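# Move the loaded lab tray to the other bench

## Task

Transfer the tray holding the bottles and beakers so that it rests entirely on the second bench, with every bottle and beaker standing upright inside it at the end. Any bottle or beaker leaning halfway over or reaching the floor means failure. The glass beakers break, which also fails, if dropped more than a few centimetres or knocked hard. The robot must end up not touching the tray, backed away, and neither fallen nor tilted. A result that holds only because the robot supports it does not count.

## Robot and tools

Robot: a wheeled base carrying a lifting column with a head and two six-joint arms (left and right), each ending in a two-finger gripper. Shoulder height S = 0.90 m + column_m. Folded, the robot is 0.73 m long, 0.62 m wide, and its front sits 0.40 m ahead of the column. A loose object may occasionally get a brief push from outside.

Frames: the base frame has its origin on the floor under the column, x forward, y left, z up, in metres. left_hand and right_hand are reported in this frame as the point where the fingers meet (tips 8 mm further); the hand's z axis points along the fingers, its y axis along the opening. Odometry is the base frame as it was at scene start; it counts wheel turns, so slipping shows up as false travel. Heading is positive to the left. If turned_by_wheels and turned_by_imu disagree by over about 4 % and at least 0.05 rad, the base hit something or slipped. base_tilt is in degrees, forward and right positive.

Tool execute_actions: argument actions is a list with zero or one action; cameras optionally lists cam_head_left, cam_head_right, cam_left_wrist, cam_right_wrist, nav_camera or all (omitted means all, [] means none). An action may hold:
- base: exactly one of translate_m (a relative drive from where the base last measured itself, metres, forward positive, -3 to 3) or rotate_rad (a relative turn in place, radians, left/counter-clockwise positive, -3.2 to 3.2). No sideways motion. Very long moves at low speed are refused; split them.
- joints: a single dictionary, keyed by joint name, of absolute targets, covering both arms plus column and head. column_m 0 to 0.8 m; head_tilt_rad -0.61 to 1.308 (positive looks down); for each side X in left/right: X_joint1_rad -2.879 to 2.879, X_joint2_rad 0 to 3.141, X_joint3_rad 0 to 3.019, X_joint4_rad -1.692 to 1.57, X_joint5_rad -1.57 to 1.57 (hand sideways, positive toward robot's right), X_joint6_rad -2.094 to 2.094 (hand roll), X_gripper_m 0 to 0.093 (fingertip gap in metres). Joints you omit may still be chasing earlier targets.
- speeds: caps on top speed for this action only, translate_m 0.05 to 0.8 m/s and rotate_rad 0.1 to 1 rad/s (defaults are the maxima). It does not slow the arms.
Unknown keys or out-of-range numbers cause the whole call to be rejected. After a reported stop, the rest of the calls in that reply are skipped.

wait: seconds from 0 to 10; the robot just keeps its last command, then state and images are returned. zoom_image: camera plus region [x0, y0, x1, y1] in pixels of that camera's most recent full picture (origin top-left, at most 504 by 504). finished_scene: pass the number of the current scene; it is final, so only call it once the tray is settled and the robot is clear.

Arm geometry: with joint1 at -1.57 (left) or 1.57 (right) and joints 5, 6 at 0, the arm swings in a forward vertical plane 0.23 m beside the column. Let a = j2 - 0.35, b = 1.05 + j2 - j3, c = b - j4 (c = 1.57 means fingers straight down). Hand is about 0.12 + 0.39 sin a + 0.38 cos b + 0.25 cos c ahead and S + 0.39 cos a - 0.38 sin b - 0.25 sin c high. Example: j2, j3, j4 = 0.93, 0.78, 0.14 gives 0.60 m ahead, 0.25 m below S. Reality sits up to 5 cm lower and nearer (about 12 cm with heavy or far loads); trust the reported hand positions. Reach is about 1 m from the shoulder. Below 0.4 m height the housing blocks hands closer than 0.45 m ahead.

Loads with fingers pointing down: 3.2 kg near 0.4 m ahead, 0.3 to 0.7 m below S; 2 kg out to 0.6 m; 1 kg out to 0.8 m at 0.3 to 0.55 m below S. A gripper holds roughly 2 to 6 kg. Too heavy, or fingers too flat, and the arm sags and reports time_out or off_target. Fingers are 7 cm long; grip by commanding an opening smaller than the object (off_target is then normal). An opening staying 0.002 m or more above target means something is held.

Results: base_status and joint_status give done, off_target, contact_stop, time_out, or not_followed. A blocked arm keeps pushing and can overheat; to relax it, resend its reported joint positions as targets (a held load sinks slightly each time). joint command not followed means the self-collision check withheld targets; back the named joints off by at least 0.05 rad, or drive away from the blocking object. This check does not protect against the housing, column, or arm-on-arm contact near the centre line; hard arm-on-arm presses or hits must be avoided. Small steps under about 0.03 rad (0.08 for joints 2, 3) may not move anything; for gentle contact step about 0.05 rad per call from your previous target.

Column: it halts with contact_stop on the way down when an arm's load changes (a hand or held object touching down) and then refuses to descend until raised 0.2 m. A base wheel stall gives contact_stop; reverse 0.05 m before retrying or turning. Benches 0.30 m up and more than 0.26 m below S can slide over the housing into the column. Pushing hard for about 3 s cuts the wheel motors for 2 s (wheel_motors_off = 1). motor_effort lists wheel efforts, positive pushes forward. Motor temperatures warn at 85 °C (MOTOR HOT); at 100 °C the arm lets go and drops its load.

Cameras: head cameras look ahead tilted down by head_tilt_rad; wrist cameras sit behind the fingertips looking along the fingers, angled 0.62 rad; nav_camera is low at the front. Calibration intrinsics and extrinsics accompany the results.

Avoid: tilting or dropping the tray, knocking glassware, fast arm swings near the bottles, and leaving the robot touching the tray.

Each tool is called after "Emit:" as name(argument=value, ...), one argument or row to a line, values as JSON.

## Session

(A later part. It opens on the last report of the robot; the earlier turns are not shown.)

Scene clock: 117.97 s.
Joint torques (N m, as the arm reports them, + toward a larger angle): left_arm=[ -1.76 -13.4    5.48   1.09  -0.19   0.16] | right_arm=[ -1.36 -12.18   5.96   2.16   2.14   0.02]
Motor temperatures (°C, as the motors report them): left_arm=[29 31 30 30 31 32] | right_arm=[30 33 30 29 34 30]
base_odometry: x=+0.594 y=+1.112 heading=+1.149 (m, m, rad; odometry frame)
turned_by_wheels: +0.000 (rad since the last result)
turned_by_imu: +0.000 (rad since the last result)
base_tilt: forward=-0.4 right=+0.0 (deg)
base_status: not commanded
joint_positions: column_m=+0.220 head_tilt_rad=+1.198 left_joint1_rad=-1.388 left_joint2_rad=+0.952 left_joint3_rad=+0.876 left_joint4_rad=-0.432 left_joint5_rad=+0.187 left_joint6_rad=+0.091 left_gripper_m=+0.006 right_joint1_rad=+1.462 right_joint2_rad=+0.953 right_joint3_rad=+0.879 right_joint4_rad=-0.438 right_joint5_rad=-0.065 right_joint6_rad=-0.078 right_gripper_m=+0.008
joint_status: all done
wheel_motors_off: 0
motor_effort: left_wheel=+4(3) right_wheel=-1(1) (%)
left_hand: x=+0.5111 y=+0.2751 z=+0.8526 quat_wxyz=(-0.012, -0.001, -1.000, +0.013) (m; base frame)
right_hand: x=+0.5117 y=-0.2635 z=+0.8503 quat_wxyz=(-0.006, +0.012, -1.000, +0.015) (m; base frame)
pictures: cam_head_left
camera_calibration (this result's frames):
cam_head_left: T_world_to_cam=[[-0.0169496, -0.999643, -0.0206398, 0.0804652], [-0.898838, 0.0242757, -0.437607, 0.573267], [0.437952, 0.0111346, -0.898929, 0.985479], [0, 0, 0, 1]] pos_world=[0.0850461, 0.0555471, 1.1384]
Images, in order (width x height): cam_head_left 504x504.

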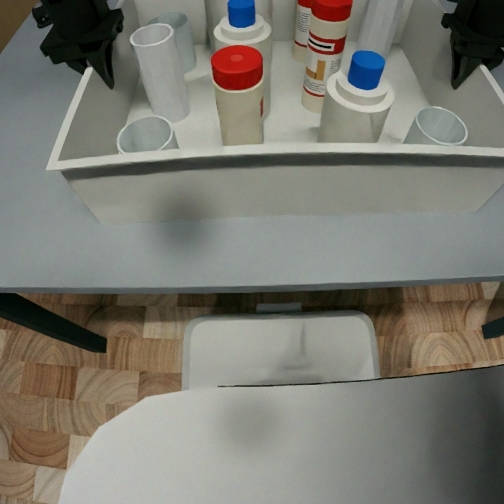

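Emit:
execute_actions(
  actions=[
    {"joints":{"left_gripper_m":0.03,"right_gripper_m":0.035}},
  ],
  cameras=[],
)

Emit:
execute_actions(
  actions=[
    {"joints":{"column_m":0.42}},
  ],
  cameras=[],
)

Emit:
execute_actions(
  actions=[
    {"base":{"translate_m":-0.6}},
  ],
  cameras=[],
)

Emit:
finished_scene(
  scene=1,
)

Scene clock: 127.67 s.
Joint torques (N m, as the arm reports them, + toward a larger angle): left_arm=[ -0.96 -13.1    5.63   0.75  -0.04   0.16] | right_arm=[ -1.51 -12.11   6.12   1.13   0.1    0.03]
Motor temperatures (°C, as the motors report them): left_arm=[29 31 30 30 31 32] | right_arm=[30 32 30 29 35 30]
base_odometry: x=+0.594 y=+1.112 heading=+1.149 (m, m, rad; odometry frame)
turned_by_wheels: +0.000 (rad since the last result)
turned_by_imu: +0.000 (rad since the last result)
base_tilt: forward=-0.5 right=+0.0 (deg)
base_status: not commanded
joint_positions: column_m=+0.220 head_tilt_rad=+1.198 left_joint1_rad=-1.391 left_joint2_rad=+0.952 left_joint3_rad=+0.876 left_joint4_rad=-0.417 left_joint5_rad=+0.183 left_joint6_rad=+0.091 left_gripper_m=+0.030 right_joint1_rad=+1.464 right_joint2_rad=+0.952 right_joint3_rad=+0.879 right_joint4_rad=-0.411 right_joint5_rad=-0.017 right_joint6_rad=-0.078 right_gripper_m=+0.035
joint_status: all done
wheel_motors_off: 0
motor_effort: left_wheel=+2(4) right_wheel=-3(4) (%)
left_hand: x=+0.5150 y=+0.2749 z=+0.8526 quat_wxyz=(-0.020, -0.004, -1.000, +0.012) (m; base frame)
right_hand: x=+0.5183 y=-0.2713 z=+0.8512 quat_wxyz=(-0.019, +0.013, -0.999, +0.039) (m; base frame)
pictures: none
No camera images: the call's "cameras" was empty. Leave "cameras" out to get every camera's image.

Scene clock: 130.87 s.
Joint torques (N m, as the arm reports them, + toward a larger angle): left_arm=[ -0.92 -13.11   5.53   0.68  -0.05   0.15] | right_arm=[ -1.36 -12.38   6.19   1.09   0.1    0.04]
Motor temperatures (°C, as the motors report them): left_arm=[29 31 30 30 31 32] | right_arm=[30 32 30 29 34 30]
base_odometry: x=+0.594 y=+1.112 heading=+1.149 (m, m, rad; odometry frame)
turned_by_wheels: +0.000 (rad since the last result)
turned_by_imu: +0.000 (rad since the last result)
base_tilt: forward=-0.5 right=+0.1 (deg)
base_status: not commanded
joint_positions: column_m=+0.420 head_tilt_rad=+1.198 left_joint1_rad=-1.391 left_joint2_rad=+0.952 left_joint3_rad=+0.876 left_joint4_rad=-0.417 left_joint5_rad=+0.183 left_joint6_rad=+0.091 left_gripper_m=+0.030 right_joint1_rad=+1.464 right_joint2_rad=+0.952 right_joint3_rad=+0.879 right_joint4_rad=-0.410 right_joint5_rad=-0.017 right_joint6_rad=-0.078 right_gripper_m=+0.035
joint_status: all done
wheel_motors_off: 0
motor_effort: left_wheel=+2(3) right_wheel=-2(2) (%)
left_hand: x=+0.5150 y=+0.2749 z=+1.0524 quat_wxyz=(-0.020, -0.004, -1.000, +0.012) (m; base frame)
right_hand: x=+0.5185 y=-0.2713 z=+1.0510 quat_wxyz=(-0.019, +0.013, -0.999, +0.039) (m; base frame)
pictures: none
No camera images: the call's "cameras" was empty. Leave "cameras" out to get every camera's image.

Scene clock: 133.70 s.
Joint torques (N m, as the arm reports them, + toward a larger angle): left_arm=[ -0.85 -12.84   4.93   0.58  -0.03   0.14] | right_arm=[ -1.21 -12.03   6.12   0.97   0.1    0.02]
Motor temperatures (°C, as the motors report them): left_arm=[29 31 30 30 31 32] | right_arm=[30 32 30 29 34 30]
base_odometry: x=+0.348 y=+0.565 heading=+1.150 (m, m, rad; odometry frame)
turned_by_wheels: +0.001 (rad since the last result)
turned_by_imu: +0.002 (rad since the last result)
base_tilt: forward=-0.6 right=+0.1 (deg)
base_status: done
joint_positions: column_m=+0.420 head_tilt_rad=+1.199 left_joint1_rad=-1.392 left_joint2_rad=+0.952 left_joint3_rad=+0.880 left_joint4_rad=-0.414 left_joint5_rad=+0.182 left_joint6_rad=+0.091 left_gripper_m=+0.030 right_joint1_rad=+1.464 right_joint2_rad=+0.952 right_joint3_rad=+0.880 right_joint4_rad=-0.407 right_joint5_rad=-0.017 right_joint6_rad=-0.078 right_gripper_m=+0.035
joint_status: not commanded
wheel_motors_off: 0
motor_effort: left_wheel=+1(65) right_wheel=-1(30) (%)
left_hand: x=+0.5177 y=+0.2748 z=+1.0531 quat_wxyz=(-0.023, -0.004, -1.000, +0.011) (m; base frame)
right_hand: x=+0.5194 y=-0.2714 z=+1.0511 quat_wxyz=(-0.021, +0.013, -0.999, +0.039) (m; base frame)
pictures: none
No camera images: the call's "cameras" was empty. Leave "cameras" out to get every camera's image.

The scene is finished: the task was done.


## Next scene

The same job, from a new start.

Emit:
execute_actions(
  actions=[
    {"joints":{"head_tilt_rad":0.6}},
  ],
)

Scene clock: 0.70 s.
Joint torques (N m, as the arm reports them, + toward a larger angle): left_arm=[-1.32 -7.73 -0.8  -1.37  0.06  0.04] | right_arm=[-0.62 -6.06 -0.68 -1.07 -0.02  0.04]
Motor temperatures (°C, as the motors report them): left_arm=[29 30 29 30 31 32] | right_arm=[30 31 29 29 31 30]
base_odometry: x=+0.000 y=+0.000 heading=+0.000 (m, m, rad; odometry frame)
turned_by_wheels: +0.000 (rad since the last result)
turned_by_imu: +0.000 (rad since the last result)
base_tilt: forward=-0.6 right=+0.2 (deg)
base_status: not commanded
joint_positions: column_m=+0.557 head_tilt_rad=+0.618 left_joint1_rad=-1.579 left_joint2_rad=+0.905 left_joint3_rad=+0.423 left_joint4_rad=-0.926 left_joint5_rad=+0.028 left_joint6_rad=-0.048 left_gripper_m=+0.095 right_joint1_rad=+1.579 right_joint2_rad=+0.875 right_joint3_rad=+0.417 right_joint4_rad=-0.903 right_joint5_rad=+0.028 right_joint6_rad=-0.022 right_gripper_m=+0.094
joint_status: all done
wheel_motors_off: 0
motor_effort: left_wheel=+0(0) right_wheel=+3(2) (%)
left_hand: x=+0.1539 y=+0.2178 z=+1.2478 quat_wxyz=(+0.428, +0.024, -0.903, +0.005) (m; base frame)
right_hand: x=+0.1603 y=-0.2284 z=+1.2455 quat_wxyz=(+0.407, +0.019, -0.913, +0.006) (m; base frame)
pictures: cam_head_left, cam_head_right, cam_left_wrist, cam_right_wrist, nav_camera
camera_calibration (this result's frames):
cam_head_left: T_world_to_cam=[[-0.00285738, -0.999643, -0.0265542, 0.0958323], [-0.511729, 0.0242757, -0.858804, 1.35099], [0.859142, 0.0111346, -0.511616, 0.669511], [0, 0, 0, 1]] pos_world=[0.116409, 0.0555471, 1.50531]
cam_head_right: T_world_to_cam=[[-0.00293558, -0.999889, -0.0145771, -0.0221886], [-0.517123, 0.0139946, -0.855797, 1.34786], [0.855906, 0.00502586, -0.517107, 0.674638], [0, 0, 0, 1]] pos_world=[0.119517, -0.0444395, 1.50203]
cam_left_wrist: T_world_to_cam=[[0.0696306, -0.997169, -0.0283982, 0.239142], [-0.0615005, -0.0327042, 0.997571, -1.22116], [-0.995675, -0.067715, -0.0636036, 0.370291], [0, 0, 0, 1]] pos_world=[0.276936, 0.223602, 1.24853]
cam_right_wrist: T_world_to_cam=[[0.0266102, -0.99964, -0.00356199, -0.224652], [-0.128902, -0.0069648, 0.991633, -1.2114], [-0.9913, -0.0259284, -0.129041, 0.435948], [0, 0, 0, 1]] pos_world=[0.281981, -0.221705, 1.25672]
Images, in order (width x height): cam_head_left 504x504, cam_head_right 504x504, cam_left_wrist 504x504, cam_right_wrist 504x504, nav_camera 504x504.

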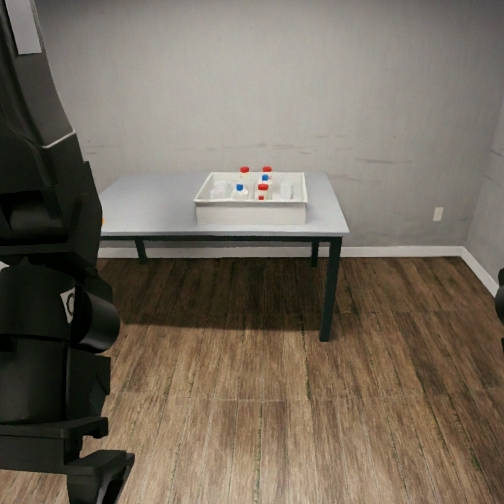

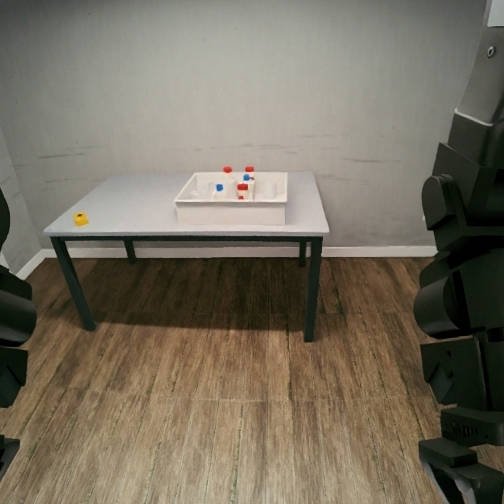

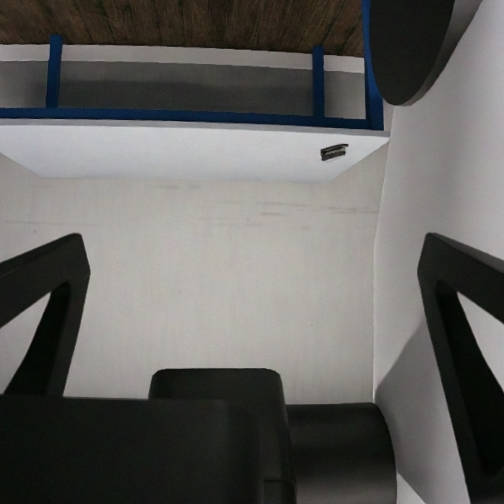

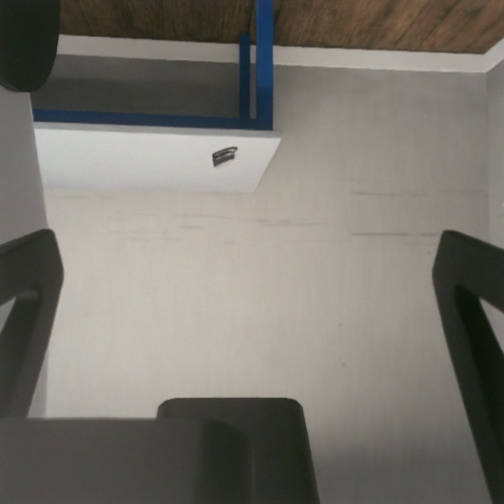

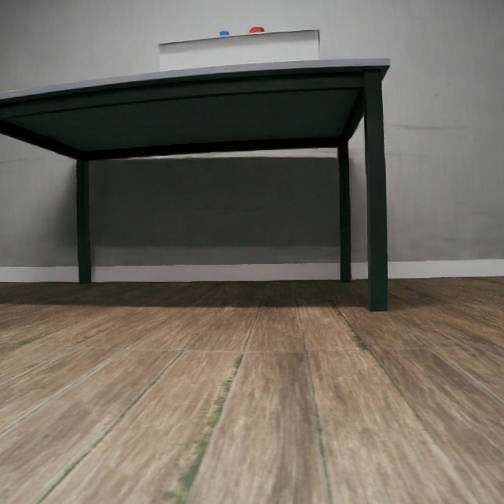

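Emit:
execute_actions(
  actions=[
    {"base":{"rotate_rad":0.13},"joints":{"column_m":0.45,"head_tilt_rad":0.9,"left_joint1_rad":-1.4,"left_joint2_rad":0.95,"left_joint3_rad":0.9,"left_joint4_rad":-0.47,"left_joint5_rad":0.18,"left_joint6_rad":0.1,"right_joint1_rad":1.42,"right_joint2_rad":0.95,"right_joint3_rad":0.9,"right_joint4_rad":-0.47,"right_joint5_rad":-0.13,"right_joint6_rad":-0.09,"left_gripper_m":0.05,"right_gripper_m":0.05}},
  ],
  cameras=[],
)

Emit:
execute_actions(
  actions=[
    {"base":{"translate_m":1.0}},
  ],
  cameras=[],
)

Emit:
execute_actions(
  actions=[
    {"base":{"rotate_rad":-0.22}},
  ],
  cameras=["cam_head_left","cam_head_right"],
)

Scene clock: 19.73 s.
Joint torques (N m, as the arm reports them, + toward a larger angle): left_arm=[ -0.84 -13.93   3.99   0.21   0.1    0.2 ] | right_arm=[ -1.53 -11.93   3.95   0.42  -0.1   -0.03]
Motor temperatures (°C, as the motors report them): left_arm=[29 30 29 30 31 32] | right_arm=[30 32 29 29 31 30]
base_odometry: x=+0.000 y=+0.000 heading=+0.127 (m, m, rad; odometry frame)
turned_by_wheels: +0.127 (rad since the last result)
turned_by_imu: +0.128 (rad since the last result)
base_tilt: forward=-0.6 right=+0.1 (deg)
base_status: done
joint_positions: column_m=+0.450 head_tilt_rad=+0.901 left_joint1_rad=-1.395 left_joint2_rad=+0.950 left_joint3_rad=+0.899 left_joint4_rad=-0.473 left_joint5_rad=+0.178 left_joint6_rad=+0.089 left_gripper_m=+0.050 right_joint1_rad=+1.420 right_joint2_rad=+0.948 right_joint3_rad=+0.910 right_joint4_rad=-0.464 right_joint5_rad=-0.128 right_joint6_rad=-0.082 right_gripper_m=+0.050
joint_status: all done
wheel_motors_off: 0
motor_effort: left_wheel=-10(36) right_wheel=+6(48) (%)
left_hand: x=+0.5153 y=+0.2730 z=+1.0871 quat_wxyz=(-0.004, -0.001, -1.000, +0.013) (m; base frame)
right_hand: x=+0.5245 y=-0.2716 z=+1.0890 quat_wxyz=(-0.013, +0.005, -1.000, +0.002) (m; base frame)
pictures: none
No camera images: the call's "cameras" was empty. Leave "cameras" out to get every camera's image.

Scene clock: 23.27 s.
Joint torques (N m, as the arm reports them, + toward a larger angle): left_arm=[ -1.02 -13.47   3.83   0.17   0.12   0.16] | right_arm=[ -1.28 -12.84   3.94   0.49  -0.1    0.  ]
Motor temperatures (°C, as the motors report them): left_arm=[29 30 29 30 31 32] | right_arm=[30 32 29 29 31 30]
base_odometry: x=+0.992 y=+0.127 heading=+0.127 (m, m, rad; odometry frame)
turned_by_wheels: +0.000 (rad since the last result)
turned_by_imu: -0.001 (rad since the last result)
base_tilt: forward=-0.5 right=+0.1 (deg)
base_status: done
joint_positions: column_m=+0.450 head_tilt_rad=+0.901 left_joint1_rad=-1.395 left_joint2_rad=+0.950 left_joint3_rad=+0.898 left_joint4_rad=-0.473 left_joint5_rad=+0.178 left_joint6_rad=+0.089 left_gripper_m=+0.050 right_joint1_rad=+1.420 right_joint2_rad=+0.948 right_joint3_rad=+0.910 right_joint4_rad=-0.465 right_joint5_rad=-0.128 right_joint6_rad=-0.082 right_gripper_m=+0.050
joint_status: not commanded
wheel_motors_off: 0
motor_effort: left_wheel=+0(52) right_wheel=+0(68) (%)
left_hand: x=+0.5151 y=+0.2729 z=+1.0870 quat_wxyz=(-0.004, -0.001, -1.000, +0.013) (m; base frame)
right_hand: x=+0.5242 y=-0.2715 z=+1.0890 quat_wxyz=(-0.013, +0.005, -1.000, +0.002) (m; base frame)
pictures: none
No camera images: the call's "cameras" was empty. Leave "cameras" out to get every camera's image.

Scene clock: 24.73 s.
Joint torques (N m, as the arm reports them, + toward a larger angle): left_arm=[ -0.67 -13.47   4.18   0.26   0.09   0.17] | right_arm=[ -1.29 -12.19   3.79   0.52  -0.05  -0.06]
Motor temperatures (°C, as the motors report them): left_arm=[29 30 29 30 31 32] | right_arm=[30 32 29 29 31 30]
base_odometry: x=+0.992 y=+0.127 heading=-0.091 (m, m, rad; odometry frame)
turned_by_wheels: -0.218 (rad since the last result)
turned_by_imu: -0.220 (rad since the last result)
base_tilt: forward=-0.5 right=+0.1 (deg)
base_status: done
joint_positions: column_m=+0.450 head_tilt_rad=+0.901 left_joint1_rad=-1.397 left_joint2_rad=+0.950 left_joint3_rad=+0.898 left_joint4_rad=-0.473 left_joint5_rad=+0.178 left_joint6_rad=+0.089 left_gripper_m=+0.050 right_joint1_rad=+1.420 right_joint2_rad=+0.948 right_joint3_rad=+0.910 right_joint4_rad=-0.465 right_joint5_rad=-0.129 right_joint6_rad=-0.082 right_gripper_m=+0.050
joint_status: not commanded
wheel_motors_off: 0
motor_effort: left_wheel=+2(35) right_wheel=-2(56) (%)
left_hand: x=+0.5151 y=+0.2723 z=+1.0870 quat_wxyz=(-0.004, -0.001, -1.000, +0.014) (m; base frame)
right_hand: x=+0.5242 y=-0.2715 z=+1.0890 quat_wxyz=(-0.013, +0.005, -1.000, +0.002) (m; base frame)
pictures: cam_head_left, cam_head_right
camera_calibration (this result's frames):
cam_head_left: T_world_to_cam=[[-0.0101808, -0.999643, -0.0246909, 0.0906917], [-0.731794, 0.0242757, -0.681093, 1.01523], [0.68145, 0.0111346, -0.73178, 0.940025], [0, 0, 0, 1]] pos_world=[0.103284, 0.0555471, 1.3816]
cam_head_right: T_world_to_cam=[[-0.00690108, -0.999889, -0.0131713, -0.0255631], [-0.73613, 0.0139946, -0.676695, 1.01037], [0.676805, 0.00502586, -0.736145, 0.94302], [0, 0, 0, 1]] pos_world=[0.105348, -0.0444395, 1.37758]
Images, in order (width x height): cam_head_left 504x504, cam_head_right 504x504.

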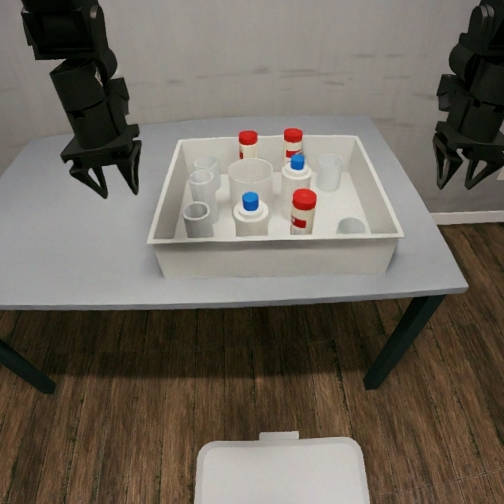

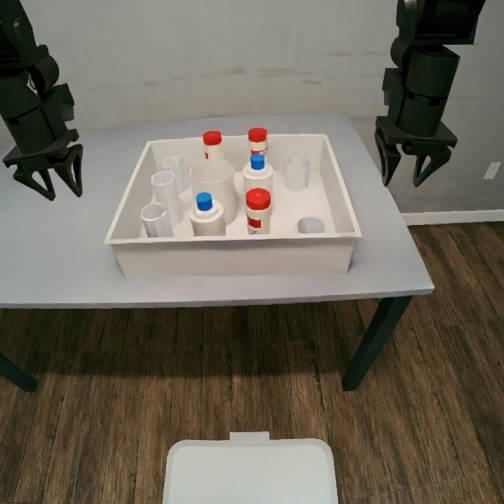

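Emit:
execute_actions(
  actions=[
    {"base":{"rotate_rad":0.02}},
  ],
  cameras=[],
)

Emit:
execute_actions(
  actions=[
    {"base":{"translate_m":0.27},"joints":{"column_m":0.3}},
  ],
  cameras=["cam_head_left","cam_left_wrist","cam_right_wrist"],
)

Scene clock: 34.07 s.
Joint torques (N m, as the arm reports them, + toward a larger angle): left_arm=[ -0.56 -12.95   3.84   0.26   0.05   0.21] | right_arm=[ -1.52 -12.14   3.9    0.52  -0.06  -0.03]
Motor temperatures (°C, as the motors report them): left_arm=[29 31 29 30 31 32] | right_arm=[30 32 30 29 31 30]
base_odometry: x=+0.992 y=+0.127 heading=-0.071 (m, m, rad; odometry frame)
turned_by_wheels: +0.019 (rad since the last result)
turned_by_imu: +0.019 (rad since the last result)
base_tilt: forward=-0.6 right=+0.0 (deg)
base_status: done
joint_positions: column_m=+0.450 head_tilt_rad=+0.901 left_joint1_rad=-1.397 left_joint2_rad=+0.950 left_joint3_rad=+0.898 left_joint4_rad=-0.473 left_joint5_rad=+0.179 left_joint6_rad=+0.089 left_gripper_m=+0.050 right_joint1_rad=+1.420 right_joint2_rad=+0.948 right_joint3_rad=+0.910 right_joint4_rad=-0.465 right_joint5_rad=-0.129 right_joint6_rad=-0.082 right_gripper_m=+0.050
joint_status: not commanded
wheel_motors_off: 0
motor_effort: left_wheel=+1(16) right_wheel=+2(34) (%)
left_hand: x=+0.5151 y=+0.2722 z=+1.0870 quat_wxyz=(-0.004, -0.001, -1.000, +0.014) (m; base frame)
right_hand: x=+0.5242 y=-0.2714 z=+1.0890 quat_wxyz=(-0.013, +0.005, -1.000, +0.002) (m; base frame)
pictures: none
No camera images: the call's "cameras" was empty. Leave "cameras" out to get every camera's image.

Scene clock: 36.60 s.
Joint torques (N m, as the arm reports them, + toward a larger angle): left_arm=[ -0.42 -12.95   3.72   0.32   0.08   0.16] | right_arm=[ -1.25 -11.63   3.96   0.58  -0.08  -0.06]
Motor temperatures (°C, as the motors report them): left_arm=[29 31 29 30 31 32] | right_arm=[30 32 30 29 31 30]
base_odometry: x=+1.261 y=+0.108 heading=-0.073 (m, m, rad; odometry frame)
turned_by_wheels: -0.002 (rad since the last result)
turned_by_imu: -0.002 (rad since the last result)
base_tilt: forward=-0.5 right=+0.1 (deg)
base_status: done
joint_positions: column_m=+0.300 head_tilt_rad=+0.902 left_joint1_rad=-1.397 left_joint2_rad=+0.950 left_joint3_rad=+0.899 left_joint4_rad=-0.473 left_joint5_rad=+0.179 left_joint6_rad=+0.089 left_gripper_m=+0.050 right_joint1_rad=+1.420 right_joint2_rad=+0.948 right_joint3_rad=+0.909 right_joint4_rad=-0.466 right_joint5_rad=-0.129 right_joint6_rad=-0.082 right_gripper_m=+0.050
joint_status: all done
wheel_motors_off: 0
motor_effort: left_wheel=-2(43) right_wheel=+2(59) (%)
left_hand: x=+0.5155 y=+0.2723 z=+0.9370 quat_wxyz=(-0.004, -0.001, -1.000, +0.014) (m; base frame)
right_hand: x=+0.5232 y=-0.2714 z=+0.9386 quat_wxyz=(-0.011, +0.005, -1.000, +0.001) (m; base frame)
pictures: cam_head_left, cam_left_wrist, cam_right_wrist
camera_calibration (this result's frames):
cam_head_left: T_world_to_cam=[[-0.0101857, -0.999643, -0.0246889, 0.086986], [-0.731929, 0.0242757, -0.680948, 0.912894], [0.681305, 0.0111346, -0.731915, 0.830445], [0, 0, 0, 1]] pos_world=[0.103273, 0.0555471, 1.2316]
cam_left_wrist: T_world_to_cam=[[0.0237887, -0.999149, 0.0336865, 0.22547], [-0.816849, 0.0000003112, 0.576851, -0.112419], [-0.576361, -0.0412394, -0.816154, 1.19597], [0, 0, 0, 1]] pos_world=[0.592116, 0.274599, 1.03335]
cam_right_wrist: T_world_to_cam=[[-0.000413009, -0.99998, -0.00631315, -0.261702], [-0.836101, -0.00311793, 0.548566, -0.0736979], [-0.548575, 0.005505, -0.836083, 1.19542], [0, 0, 0, 1]] pos_world=[0.594051, -0.268507, 1.03825]
Images, in order (width x height): cam_head_left 504x504, cam_left_wrist 504x504, cam_right_wrist 504x504.

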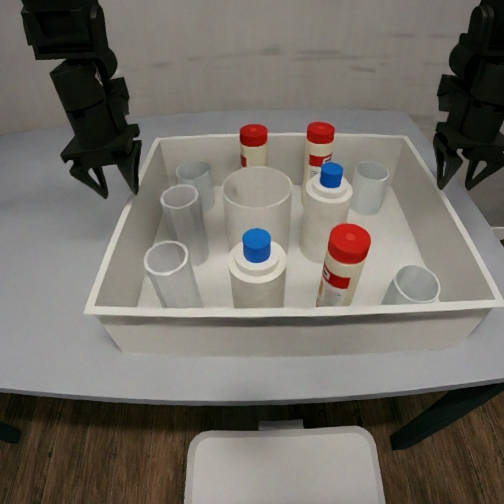

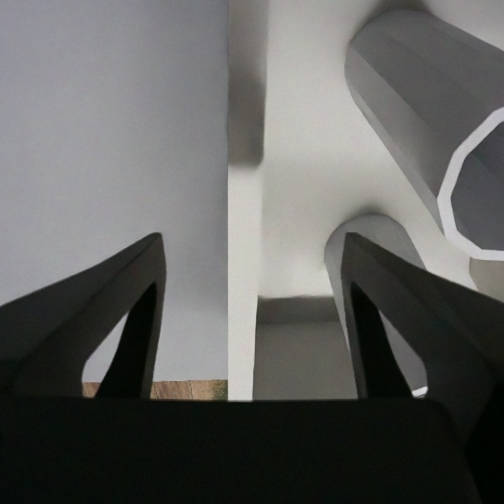

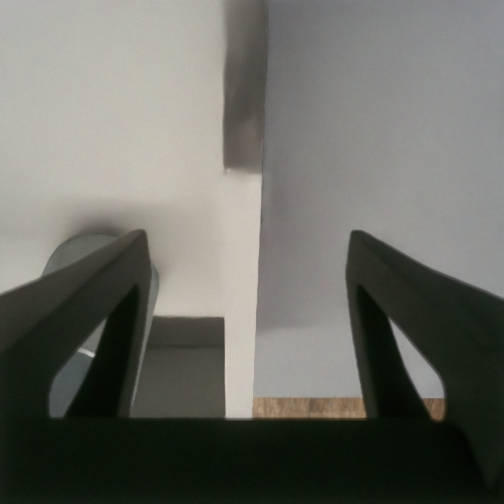

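Emit:
execute_actions(
  actions=[
    {"joints":{"column_m":0.215,"left_gripper_m":0.035,"right_gripper_m":0.035}},
  ],
  cameras=[],
)

Emit:
execute_actions(
  actions=[
    {"joints":{"left_gripper_m":0,"right_gripper_m":0}},
  ],
  cameras=[],
)

Emit:
execute_actions(
  actions=[
    {"joints":{"column_m":0.27}},
  ],
  cameras=["cam_head_left"],
)

Scene clock: 48.53 s.
Joint torques (N m, as the arm reports them, + toward a larger angle): left_arm=[ -1.01 -13.93   3.91   0.31   0.07   0.16] | right_arm=[ -1.65 -12.31   3.92   0.39  -0.05  -0.04]
Motor temperatures (°C, as the motors report them): left_arm=[29 31 29 30 31 32] | right_arm=[30 32 30 29 31 30]
base_odometry: x=+1.261 y=+0.108 heading=-0.073 (m, m, rad; odometry frame)
turned_by_wheels: +0.000 (rad since the last result)
turned_by_imu: +0.000 (rad since the last result)
base_tilt: forward=-0.5 right=+0.1 (deg)
base_status: not commanded
joint_positions: column_m=+0.215 head_tilt_rad=+0.902 left_joint1_rad=-1.397 left_joint2_rad=+0.950 left_joint3_rad=+0.899 left_joint4_rad=-0.473 left_joint5_rad=+0.179 left_joint6_rad=+0.089 left_gripper_m=+0.035 right_joint1_rad=+1.420 right_joint2_rad=+0.948 right_joint3_rad=+0.909 right_joint4_rad=-0.466 right_joint5_rad=-0.129 right_joint6_rad=-0.082 right_gripper_m=+0.035
joint_status: all done
wheel_motors_off: 0
motor_effort: left_wheel=-2(2) right_wheel=+2(2) (%)
left_hand: x=+0.5155 y=+0.2723 z=+0.8519 quat_wxyz=(-0.004, -0.001, -1.000, +0.014) (m; base frame)
right_hand: x=+0.5232 y=-0.2714 z=+0.8536 quat_wxyz=(-0.011, +0.005, -1.000, +0.001) (m; base frame)
pictures: none
No camera images: the call's "cameras" was empty. Leave "cameras" out to get every camera's image.

Scene clock: 49.07 s.
Joint torques (N m, as the arm reports them, + toward a larger angle): left_arm=[ -0.65 -13.64   3.94   0.12  -0.18  -0.07] | right_arm=[ -0.93 -12.4    3.88   0.58   0.96  -0.2 ]
Motor temperatures (°C, as the motors report them): left_arm=[29 31 29 30 31 32] | right_arm=[30 32 30 29 31 30]
base_odometry: x=+1.261 y=+0.108 heading=-0.073 (m, m, rad; odometry frame)
turned_by_wheels: +0.000 (rad since the last result)
turned_by_imu: +0.000 (rad since the last result)
base_tilt: forward=-0.4 right=-0.1 (deg)
base_status: not commanded
joint_positions: column_m=+0.215 head_tilt_rad=+0.902 left_joint1_rad=-1.399 left_joint2_rad=+0.950 left_joint3_rad=+0.899 left_joint4_rad=-0.473 left_joint5_rad=+0.188 left_joint6_rad=+0.115 left_gripper_m=+0.006 right_joint1_rad=+1.420 right_joint2_rad=+0.948 right_joint3_rad=+0.909 right_joint4_rad=-0.466 right_joint5_rad=-0.154 right_joint6_rad=-0.070 right_gripper_m=+0.006
joint_status: left_gripper_m off_target (ended at +0.006, target +0.000); right_gripper_m off_target (ended at +0.006, target +0.000)
wheel_motors_off: 0
motor_effort: left_wheel=-3(2) right_wheel=+4(4) (%)
left_hand: x=+0.5157 y=+0.2697 z=+0.8519 quat_wxyz=(-0.005, -0.015, -1.000, +0.019) (m; base frame)
right_hand: x=+0.5234 y=-0.2671 z=+0.8536 quat_wxyz=(-0.012, -0.001, -1.000, -0.011) (m; base frame)
pictures: none
No camera images: the call's "cameras" was empty. Leave "cameras" out to get every camera's image.

Scene clock: 50.37 s.
Joint torques (N m, as the arm reports them, + toward a larger angle): left_arm=[ -0.33 -17.65   4.41  -0.28  -0.31  -0.14] | right_arm=[ -1.47 -16.5    4.45   0.08   1.13  -0.14]
Motor temperatures (°C, as the motors report them): left_arm=[29 31 29 30 31 32] | right_arm=[30 32 30 29 31 30]
base_odometry: x=+1.261 y=+0.108 heading=-0.073 (m, m, rad; odometry frame)
turned_by_wheels: +0.000 (rad since the last result)
turned_by_imu: +0.000 (rad since the last result)
base_tilt: forward=-0.6 right=+0.1 (deg)
base_status: not commanded
joint_positions: column_m=+0.270 head_tilt_rad=+0.902 left_joint1_rad=-1.403 left_joint2_rad=+1.019 left_joint3_rad=+0.882 left_joint4_rad=-0.459 left_joint5_rad=+0.191 left_joint6_rad=+0.120 left_gripper_m=+0.006 right_joint1_rad=+1.420 right_joint2_rad=+1.007 right_joint3_rad=+0.893 right_joint4_rad=-0.460 right_joint5_rad=-0.157 right_joint6_rad=-0.077 right_gripper_m=+0.006
joint_status: all done
wheel_motors_off: 0
motor_effort: left_wheel=-4(4) right_wheel=+3(4) (%)
left_hand: x=+0.4895 y=+0.2695 z=+0.8779 quat_wxyz=(+0.030, -0.012, -0.999, +0.026) (m; base frame)
right_hand: x=+0.4995 y=-0.2680 z=+0.8833 quat_wxyz=(+0.021, -0.003, -1.000, -0.015) (m; base frame)
pictures: cam_head_left
camera_calibration (this result's frames):
cam_head_left: T_world_to_cam=[[-0.0101857, -0.999643, -0.0246889, 0.0862399], [-0.731929, 0.0242757, -0.680948, 0.892316], [0.681305, 0.0111346, -0.731915, 0.808327], [0, 0, 0, 1]] pos_world=[0.103273, 0.0555471, 1.20138]
Images, in order (width x height): cam_head_left 504x504.

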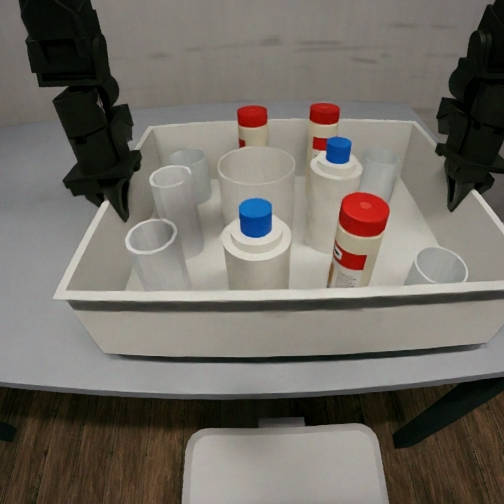

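Emit:
execute_actions(
  actions=[
    {"base":{"translate_m":-0.9},"speeds":{"translate_m":0.25},"joints":{"column_m":0.36,"left_joint4_rad":-0.4,"right_joint4_rad":-0.4}},
  ],
  cameras=[],
)

Emit:
execute_actions(
  actions=[
    {"base":{"rotate_rad":3.0},"speeds":{"rotate_rad":0.45}},
  ],
  cameras=[],
)

Emit:
execute_actions(
  actions=[
    {"base":{"translate_m":0.9},"speeds":{"translate_m":0.25}},
  ],
  cameras=[],
)

Emit:
execute_actions(
  actions=[
    {"base":{"rotate_rad":0.1},"speeds":{"rotate_rad":0.2}},
  ],
  cameras=["nav_camera"],
)

Emit:
execute_actions(
  actions=[
    {"base":{"translate_m":0.45},"speeds":{"translate_m":0.2},"joints":{"head_tilt_rad":1.2}},
  ],
  cameras=["cam_head_left","cam_head_right"],
)

Scene clock: 66.57 s.
Joint torques (N m, as the arm reports them, + toward a larger angle): left_arm=[  0.49 -18.45   4.96  -0.21  -0.4   -0.04] | right_arm=[ -1.28 -17.21   5.1    0.41   1.13  -0.14]
Motor temperatures (°C, as the motors report them): left_arm=[29 31 30 30 31 32] | right_arm=[30 33 30 29 32 30]
base_odometry: x=+0.364 y=+0.174 heading=-0.074 (m, m, rad; odometry frame)
turned_by_wheels: -0.001 (rad since the last result)
turned_by_imu: -0.001 (rad since the last result)
base_tilt: forward=-0.5 right=+0.1 (deg)
base_status: done
joint_positions: column_m=+0.360 head_tilt_rad=+0.902 left_joint1_rad=-1.405 left_joint2_rad=+1.026 left_joint3_rad=+0.873 left_joint4_rad=-0.391 left_joint5_rad=+0.193 left_joint6_rad=+0.111 left_gripper_m=+0.006 right_joint1_rad=+1.422 right_joint2_rad=+1.013 right_joint3_rad=+0.886 right_joint4_rad=-0.395 right_joint5_rad=-0.159 right_joint6_rad=-0.072 right_gripper_m=+0.006
joint_status: all done
wheel_motors_off: 0
motor_effort: left_wheel=-1(34) right_wheel=+2(43) (%)
left_hand: x=+0.4984 y=+0.2693 z=+0.9632 quat_wxyz=(+0.005, -0.013, -1.000, +0.025) (m; base frame)
right_hand: x=+0.5089 y=-0.2684 z=+0.9693 quat_wxyz=(-0.004, -0.001, -1.000, -0.015) (m; base frame)
pictures: none
No camera images: the call's "cameras" was empty. Leave "cameras" out to get every camera's image.

Scene clock: 74.43 s.
Joint torques (N m, as the arm reports them, + toward a larger angle): left_arm=[  0.13 -18.79   5.1   -0.18  -0.28  -0.06] | right_arm=[ -1.48 -16.91   5.2    0.39   1.09  -0.17]
Motor temperatures (°C, as the motors report them): left_arm=[29 32 30 30 31 32] | right_arm=[30 33 30 29 32 30]
base_odometry: x=+0.364 y=+0.174 heading=+2.924 (m, m, rad; odometry frame)
turned_by_wheels: +2.998 (rad since the last result)
turned_by_imu: +3.038 (rad since the last result)
base_tilt: forward=-0.4 right=+0.1 (deg)
base_status: done
joint_positions: column_m=+0.360 head_tilt_rad=+0.902 left_joint1_rad=-1.405 left_joint2_rad=+1.026 left_joint3_rad=+0.873 left_joint4_rad=-0.391 left_joint5_rad=+0.190 left_joint6_rad=+0.111 left_gripper_m=+0.006 right_joint1_rad=+1.424 right_joint2_rad=+1.013 right_joint3_rad=+0.886 right_joint4_rad=-0.395 right_joint5_rad=-0.157 right_joint6_rad=-0.072 right_gripper_m=+0.006
joint_status: not commanded
wheel_motors_off: 0
motor_effort: left_wheel=-8(44) right_wheel=+6(63) (%)
left_hand: x=+0.4983 y=+0.2698 z=+0.9632 quat_wxyz=(+0.005, -0.013, -1.000, +0.024) (m; base frame)
right_hand: x=+0.5090 y=-0.2677 z=+0.9692 quat_wxyz=(-0.004, -0.001, -1.000, -0.015) (m; base frame)
pictures: none
No camera images: the call's "cameras" was empty. Leave "cameras" out to get every camera's image.

Scene clock: 79.13 s.
Joint torques (N m, as the arm reports them, + toward a larger angle): left_arm=[  0.44 -19.26   4.79  -0.28  -0.3   -0.06] | right_arm=[ -1.66 -17.16   5.     0.51   1.05  -0.15]
Motor temperatures (°C, as the motors report them): left_arm=[29 32 30 30 31 32] | right_arm=[30 33 30 29 32 30]
base_odometry: x=-0.515 y=+0.368 heading=+2.925 (m, m, rad; odometry frame)
turned_by_wheels: +0.001 (rad since the last result)
turned_by_imu: +0.000 (rad since the last result)
base_tilt: forward=-0.5 right=+0.1 (deg)
base_status: done
joint_positions: column_m=+0.360 head_tilt_rad=+0.902 left_joint1_rad=-1.405 left_joint2_rad=+1.028 left_joint3_rad=+0.872 left_joint4_rad=-0.393 left_joint5_rad=+0.190 left_joint6_rad=+0.112 left_gripper_m=+0.006 right_joint1_rad=+1.424 right_joint2_rad=+1.015 right_joint3_rad=+0.886 right_joint4_rad=-0.395 right_joint5_rad=-0.157 right_joint6_rad=-0.072 right_gripper_m=+0.006
joint_status: not commanded
wheel_motors_off: 0
motor_effort: left_wheel=+1(53) right_wheel=-2(56) (%)
left_hand: x=+0.4973 y=+0.2697 z=+0.9626 quat_wxyz=(+0.007, -0.013, -1.000, +0.024) (m; base frame)
right_hand: x=+0.5084 y=-0.2678 z=+0.9685 quat_wxyz=(-0.003, -0.001, -1.000, -0.014) (m; base frame)
pictures: none
No camera images: the call's "cameras" was empty. Leave "cameras" out to get every camera's image.

Scene clock: 80.37 s.
Joint torques (N m, as the arm reports them, + toward a larger angle): left_arm=[  0.23 -18.63   5.07  -0.18  -0.29  -0.08] | right_arm=[ -2.08 -17.4    5.2    0.44   1.04  -0.16]
Motor temperatures (°C, as the motors report them): left_arm=[29 32 30 30 31 32] | right_arm=[30 33 30 29 32 30]
base_odometry: x=-0.515 y=+0.368 heading=+3.022 (m, m, rad; odometry frame)
turned_by_wheels: +0.097 (rad since the last result)
turned_by_imu: +0.097 (rad since the last result)
base_tilt: forward=-0.4 right=+0.1 (deg)
base_status: done
joint_positions: column_m=+0.360 head_tilt_rad=+0.902 left_joint1_rad=-1.405 left_joint2_rad=+1.028 left_joint3_rad=+0.872 left_joint4_rad=-0.393 left_joint5_rad=+0.190 left_joint6_rad=+0.112 left_gripper_m=+0.006 right_joint1_rad=+1.425 right_joint2_rad=+1.015 right_joint3_rad=+0.886 right_joint4_rad=-0.395 right_joint5_rad=-0.156 right_joint6_rad=-0.072 right_gripper_m=+0.006
joint_status: not commanded
wheel_motors_off: 0
motor_effort: left_wheel=-1(55) right_wheel=+2(55) (%)
left_hand: x=+0.4973 y=+0.2702 z=+0.9626 quat_wxyz=(+0.007, -0.012, -1.000, +0.024) (m; base frame)
right_hand: x=+0.5084 y=-0.2674 z=+0.9684 quat_wxyz=(-0.003, -0.001, -1.000, -0.015) (m; base frame)
pictures: nav_camera
Images, in order (width x height): nav_camera 504x504.

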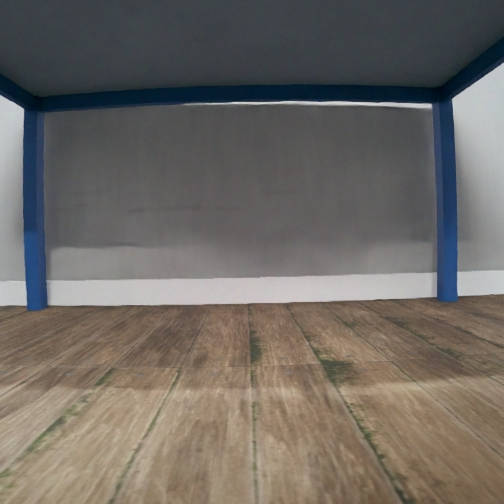

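Scene clock: 83.60 s.
Joint torques (N m, as the arm reports them, + toward a larger angle): left_arm=[ -0.25 -18.37   5.11  -0.14  -0.27  -0.1 ] | right_arm=[ -1.76 -17.37   5.1    0.47   1.05  -0.14]
Motor temperatures (°C, as the motors report them): left_arm=[29 32 30 30 31 32] | right_arm=[30 33 30 29 32 30]
base_odometry: x=-0.962 y=+0.422 heading=+3.023 (m, m, rad; odometry frame)
turned_by_wheels: +0.001 (rad since the last result)
turned_by_imu: +0.000 (rad since the last result)
base_tilt: forward=-0.5 right=+0.1 (deg)
base_status: done
joint_positions: column_m=+0.360 head_tilt_rad=+1.198 left_joint1_rad=-1.405 left_joint2_rad=+1.028 left_joint3_rad=+0.872 left_joint4_rad=-0.393 left_joint5_rad=+0.190 left_joint6_rad=+0.112 left_gripper_m=+0.006 right_joint1_rad=+1.425 right_joint2_rad=+1.016 right_joint3_rad=+0.886 right_joint4_rad=-0.396 right_joint5_rad=-0.156 right_joint6_rad=-0.072 right_gripper_m=+0.006
joint_status: all done
wheel_motors_off: 0
motor_effort: left_wheel=+0(56) right_wheel=-1(32) (%)
left_hand: x=+0.4967 y=+0.2701 z=+0.9623 quat_wxyz=(+0.007, -0.012, -1.000, +0.024) (m; base frame)
right_hand: x=+0.5079 y=-0.2674 z=+0.9681 quat_wxyz=(-0.002, -0.001, -1.000, -0.015) (m; base frame)
pictures: cam_head_left, cam_head_right
camera_calibration (this result's frames):
cam_head_left: T_world_to_cam=[[-0.0169418, -0.999643, -0.0206462, 0.0833587], [-0.898673, 0.0242757, -0.437947, 0.63489], [0.438292, 0.0111346, -0.898764, 1.1109], [0, 0, 0, 1]] pos_world=[0.0850717, 0.0555471, 1.27821]
cam_head_right: T_world_to_cam=[[-0.0104437, -0.999889, -0.0105847, -0.0300554], [-0.901537, 0.0139946, -0.432476, 0.628908], [0.432576, 0.00502586, -0.901583, 1.11148], [0, 0, 0, 1]] pos_world=[0.0858723, -0.0444395, 1.27376]
Images, in order (width x height): cam_head_left 504x504, cam_head_right 504x504.

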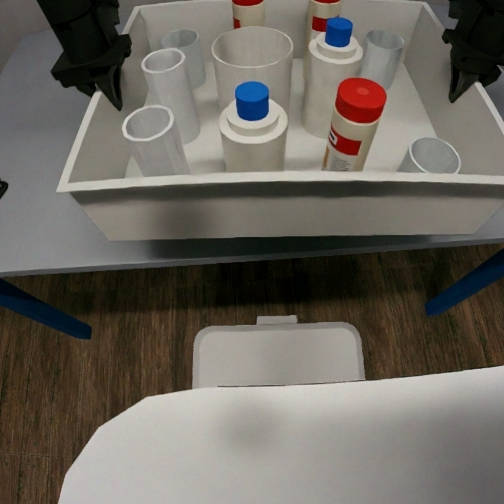

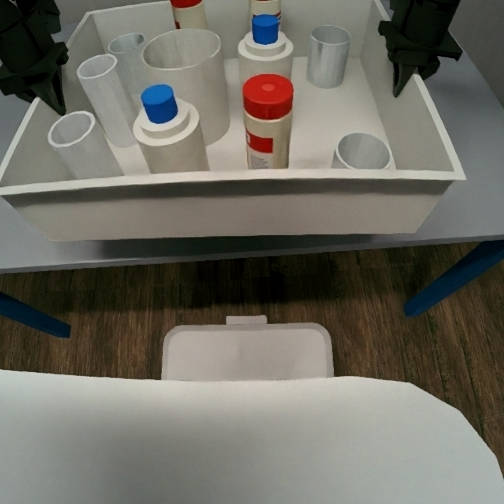

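Emit:
execute_actions(
  actions=[
    {"base":{"translate_m":0.11},"speeds":{"translate_m":0.15},"joints":{"column_m":0.27}},
  ],
  cameras=[],
)

Emit:
execute_actions(
  actions=[
    {"joints":{"column_m":0.245}},
  ],
  cameras=[],
)

Emit:
execute_actions(
  actions=[
    {"joints":{"column_m":0.22}},
  ],
  cameras=["cam_head_left"],
)

Scene clock: 91.33 s.
Joint torques (N m, as the arm reports them, + toward a larger angle): left_arm=[ -0.03 -18.3    4.99  -0.36  -0.28  -0.06] | right_arm=[ -1.93 -17.42   5.02   0.49   1.07  -0.17]
Motor temperatures (°C, as the motors report them): left_arm=[29 32 30 30 31 32] | right_arm=[30 33 30 29 32 30]
base_odometry: x=-1.072 y=+0.435 heading=+3.024 (m, m, rad; odometry frame)
turned_by_wheels: +0.001 (rad since the last result)
turned_by_imu: +0.000 (rad since the last result)
base_tilt: forward=-0.5 right=+0.1 (deg)
base_status: done
joint_positions: column_m=+0.270 head_tilt_rad=+1.198 left_joint1_rad=-1.405 left_joint2_rad=+1.029 left_joint3_rad=+0.872 left_joint4_rad=-0.392 left_joint5_rad=+0.190 left_joint6_rad=+0.112 left_gripper_m=+0.006 right_joint1_rad=+1.425 right_joint2_rad=+1.017 right_joint3_rad=+0.886 right_joint4_rad=-0.395 right_joint5_rad=-0.156 right_joint6_rad=-0.072 right_gripper_m=+0.006
joint_status: all done
wheel_motors_off: 0
motor_effort: left_wheel=+1(30) right_wheel=-2(31) (%)
left_hand: x=+0.4970 y=+0.2701 z=+0.8723 quat_wxyz=(+0.007, -0.012, -1.000, +0.024) (m; base frame)
right_hand: x=+0.5080 y=-0.2674 z=+0.8780 quat_wxyz=(-0.002, -0.001, -1.000, -0.015) (m; base frame)
pictures: none
No camera images: the call's "cameras" was empty. Leave "cameras" out to get every camera's image.

Scene clock: 92.27 s.
Joint torques (N m, as the arm reports them, + toward a larger angle): left_arm=[  0.03 -17.91   5.29   0.02  -0.17  -0.08] | right_arm=[ -1.59 -16.89   5.11   0.15   1.2   -0.17]
Motor temperatures (°C, as the motors report them): left_arm=[29 32 30 30 31 32] | right_arm=[30 33 30 29 32 30]
base_odometry: x=-1.072 y=+0.435 heading=+3.024 (m, m, rad; odometry frame)
turned_by_wheels: +0.000 (rad since the last result)
turned_by_imu: +0.000 (rad since the last result)
base_tilt: forward=-0.6 right=+0.1 (deg)
base_status: not commanded
joint_positions: column_m=+0.245 head_tilt_rad=+1.198 left_joint1_rad=-1.405 left_joint2_rad=+1.015 left_joint3_rad=+0.872 left_joint4_rad=-0.395 left_joint5_rad=+0.187 left_joint6_rad=+0.112 left_gripper_m=+0.006 right_joint1_rad=+1.425 right_joint2_rad=+1.015 right_joint3_rad=+0.886 right_joint4_rad=-0.388 right_joint5_rad=-0.160 right_joint6_rad=-0.070 right_gripper_m=+0.006
joint_status: all done
wheel_motors_off: 0
motor_effort: left_wheel=+2(3) right_wheel=-1(2) (%)
left_hand: x=+0.5008 y=+0.2702 z=+0.8527 quat_wxyz=(+0.001, -0.013, -1.000, +0.022) (m; base frame)
right_hand: x=+0.5104 y=-0.2669 z=+0.8538 quat_wxyz=(-0.007, -0.001, -1.000, -0.016) (m; base frame)
pictures: none
No camera images: the call's "cameras" was empty. Leave "cameras" out to get every camera's image.

Scene clock: 93.20 s.
Joint torques (N m, as the arm reports them, + toward a larger angle): left_arm=[ -1.09 -13.24   5.68   1.38  -0.18  -0.07] | right_arm=[ -1.51 -12.26   5.58   2.21   1.18  -0.17]
Motor temperatures (°C, as the motors report them): left_arm=[29 32 30 30 31 32] | right_arm=[30 33 30 29 32 30]
base_odometry: x=-1.072 y=+0.435 heading=+3.024 (m, m, rad; odometry frame)
turned_by_wheels: +0.000 (rad since the last result)
turned_by_imu: +0.000 (rad since the last result)
base_tilt: forward=-0.4 right=+0.1 (deg)
base_status: not commanded
joint_positions: column_m=+0.220 head_tilt_rad=+1.198 left_joint1_rad=-1.395 left_joint2_rad=+0.952 left_joint3_rad=+0.872 left_joint4_rad=-0.439 left_joint5_rad=+0.187 left_joint6_rad=+0.114 left_gripper_m=+0.006 right_joint1_rad=+1.422 right_joint2_rad=+0.952 right_joint3_rad=+0.886 right_joint4_rad=-0.436 right_joint5_rad=-0.160 right_joint6_rad=-0.069 right_gripper_m=+0.006
joint_status: all done
wheel_motors_off: 0
motor_effort: left_wheel=+4(4) right_wheel=+0(1) (%)
left_hand: x=+0.5077 y=+0.2716 z=+0.8518 quat_wxyz=(-0.008, -0.014, -1.000, +0.017) (m; base frame)
right_hand: x=+0.5164 y=-0.2653 z=+0.8531 quat_wxyz=(-0.014, -0.001, -1.000, -0.015) (m; base frame)
pictures: cam_head_left
camera_calibration (this result's frames):
cam_head_left: T_world_to_cam=[[-0.0169567, -0.999643, -0.020634, 0.0804585], [-0.89899, 0.0242757, -0.437295, 0.572899], [0.43764, 0.0111346, -0.899081, 0.985678], [0, 0, 0, 1]] pos_world=[0.0850226, 0.0555471, 1.13839]
Images, in order (width x height): cam_head_left 504x504.

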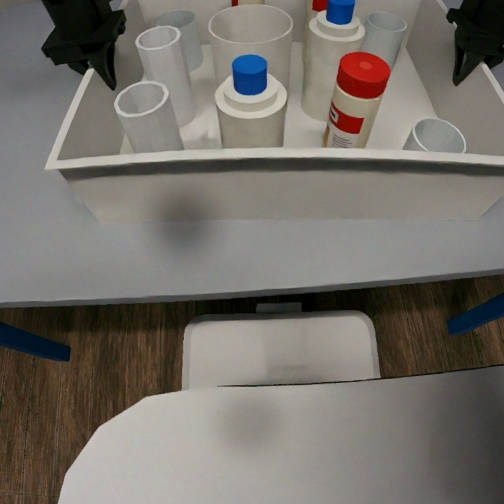

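Emit:
execute_actions(
  actions=[
    {"joints":{"left_gripper_m":0.03,"right_gripper_m":0.035}},
  ],
  cameras=[],
)

Emit:
execute_actions(
  actions=[
    {"joints":{"column_m":0.4}},
  ],
  cameras=[],
)

Emit:
execute_actions(
  actions=[
    {"base":{"translate_m":-0.6}},
  ],
  cameras=[],
)

Emit:
finished_scene(
  scene=2,
)

Scene clock: 100.63 s.
Joint torques (N m, as the arm reports them, + toward a larger angle): left_arm=[ -1.15 -13.19   5.68   0.72  -0.03  -0.03] | right_arm=[ -1.16 -12.1    5.6    1.09   0.05  -0.09]
Motor temperatures (°C, as the motors report them): left_arm=[29 32 30 30 31 32] | right_arm=[30 33 30 29 32 30]
base_odometry: x=-1.072 y=+0.435 heading=+3.024 (m, m, rad; odometry frame)
turned_by_wheels: +0.000 (rad since the last result)
turned_by_imu: +0.000 (rad since the last result)
base_tilt: forward=-0.5 right=+0.1 (deg)
base_status: not commanded
joint_positions: column_m=+0.220 head_tilt_rad=+1.198 left_joint1_rad=-1.395 left_joint2_rad=+0.952 left_joint3_rad=+0.877 left_joint4_rad=-0.416 left_joint5_rad=+0.182 left_joint6_rad=+0.112 left_gripper_m=+0.030 right_joint1_rad=+1.422 right_joint2_rad=+0.952 right_joint3_rad=+0.886 right_joint4_rad=-0.410 right_joint5_rad=-0.132 right_joint6_rad=-0.080 right_gripper_m=+0.035
joint_status: all done
wheel_motors_off: 0
motor_effort: left_wheel=+1(5) right_wheel=-2(6) (%)
left_hand: x=+0.5160 y=+0.2729 z=+0.8527 quat_wxyz=(-0.021, -0.015, -1.000, +0.013) (m; base frame)
right_hand: x=+0.5224 y=-0.2704 z=+0.8533 quat_wxyz=(-0.026, +0.006, -1.000, +0.000) (m; base frame)
pictures: none
No camera images: the call's "cameras" was empty. Leave "cameras" out to get every camera's image.

Scene clock: 103.57 s.
Joint torques (N m, as the arm reports them, + toward a larger angle): left_arm=[ -1.17 -13.18   5.24   0.74  -0.05  -0.06] | right_arm=[ -1.39 -12.4    5.71   1.11   0.07  -0.07]
Motor temperatures (°C, as the motors report them): left_arm=[29 32 30 30 31 32] | right_arm=[30 33 30 29 32 30]
base_odometry: x=-1.072 y=+0.435 heading=+3.024 (m, m, rad; odometry frame)
turned_by_wheels: +0.000 (rad since the last result)
turned_by_imu: +0.000 (rad since the last result)
base_tilt: forward=-0.5 right=+0.1 (deg)
base_status: not commanded
joint_positions: column_m=+0.400 head_tilt_rad=+1.198 left_joint1_rad=-1.395 left_joint2_rad=+0.952 left_joint3_rad=+0.877 left_joint4_rad=-0.416 left_joint5_rad=+0.182 left_joint6_rad=+0.112 left_gripper_m=+0.030 right_joint1_rad=+1.422 right_joint2_rad=+0.952 right_joint3_rad=+0.886 right_joint4_rad=-0.409 right_joint5_rad=-0.132 right_joint6_rad=-0.080 right_gripper_m=+0.035
joint_status: all done
wheel_motors_off: 0
motor_effort: left_wheel=+2(2) right_wheel=-2(3) (%)
left_hand: x=+0.5160 y=+0.2729 z=+1.0326 quat_wxyz=(-0.021, -0.015, -1.000, +0.013) (m; base frame)
right_hand: x=+0.5226 y=-0.2705 z=+1.0331 quat_wxyz=(-0.026, +0.006, -1.000, +0.000) (m; base frame)
pictures: none
No camera images: the call's "cameras" was empty. Leave "cameras" out to get every camera's image.

Scene clock: 106.40 s.
Joint torques (N m, as the arm reports them, + toward a larger angle): left_arm=[ -0.77 -12.91   5.27   0.48  -0.02  -0.06] | right_arm=[ -1.57 -12.21   5.63   0.95   0.03  -0.07]
Motor temperatures (°C, as the motors report them): left_arm=[29 32 30 30 31 32] | right_arm=[30 33 30 29 32 30]
base_odometry: x=-0.476 y=+0.364 heading=+3.025 (m, m, rad; odometry frame)
turned_by_wheels: +0.001 (rad since the last result)
turned_by_imu: +0.002 (rad since the last result)
base_tilt: forward=-0.5 right=+0.1 (deg)
base_status: done
joint_positions: column_m=+0.400 head_tilt_rad=+1.199 left_joint1_rad=-1.395 left_joint2_rad=+0.952 left_joint3_rad=+0.881 left_joint4_rad=-0.413 left_joint5_rad=+0.182 left_joint6_rad=+0.112 left_gripper_m=+0.030 right_joint1_rad=+1.422 right_joint2_rad=+0.952 right_joint3_rad=+0.886 right_joint4_rad=-0.407 right_joint5_rad=-0.132 right_joint6_rad=-0.080 right_gripper_m=+0.035
joint_status: not commanded
wheel_motors_off: 0
motor_effort: left_wheel=+1(62) right_wheel=-1(28) (%)
left_hand: x=+0.5190 y=+0.2731 z=+1.0334 quat_wxyz=(-0.024, -0.015, -1.000, +0.013) (m; base frame)
right_hand: x=+0.5234 y=-0.2706 z=+1.0333 quat_wxyz=(-0.028, +0.007, -1.000, +0.000) (m; base frame)
pictures: none
No camera images: the call's "cameras" was empty. Leave "cameras" out to get every camera's image.

The scene is finished: the task was done.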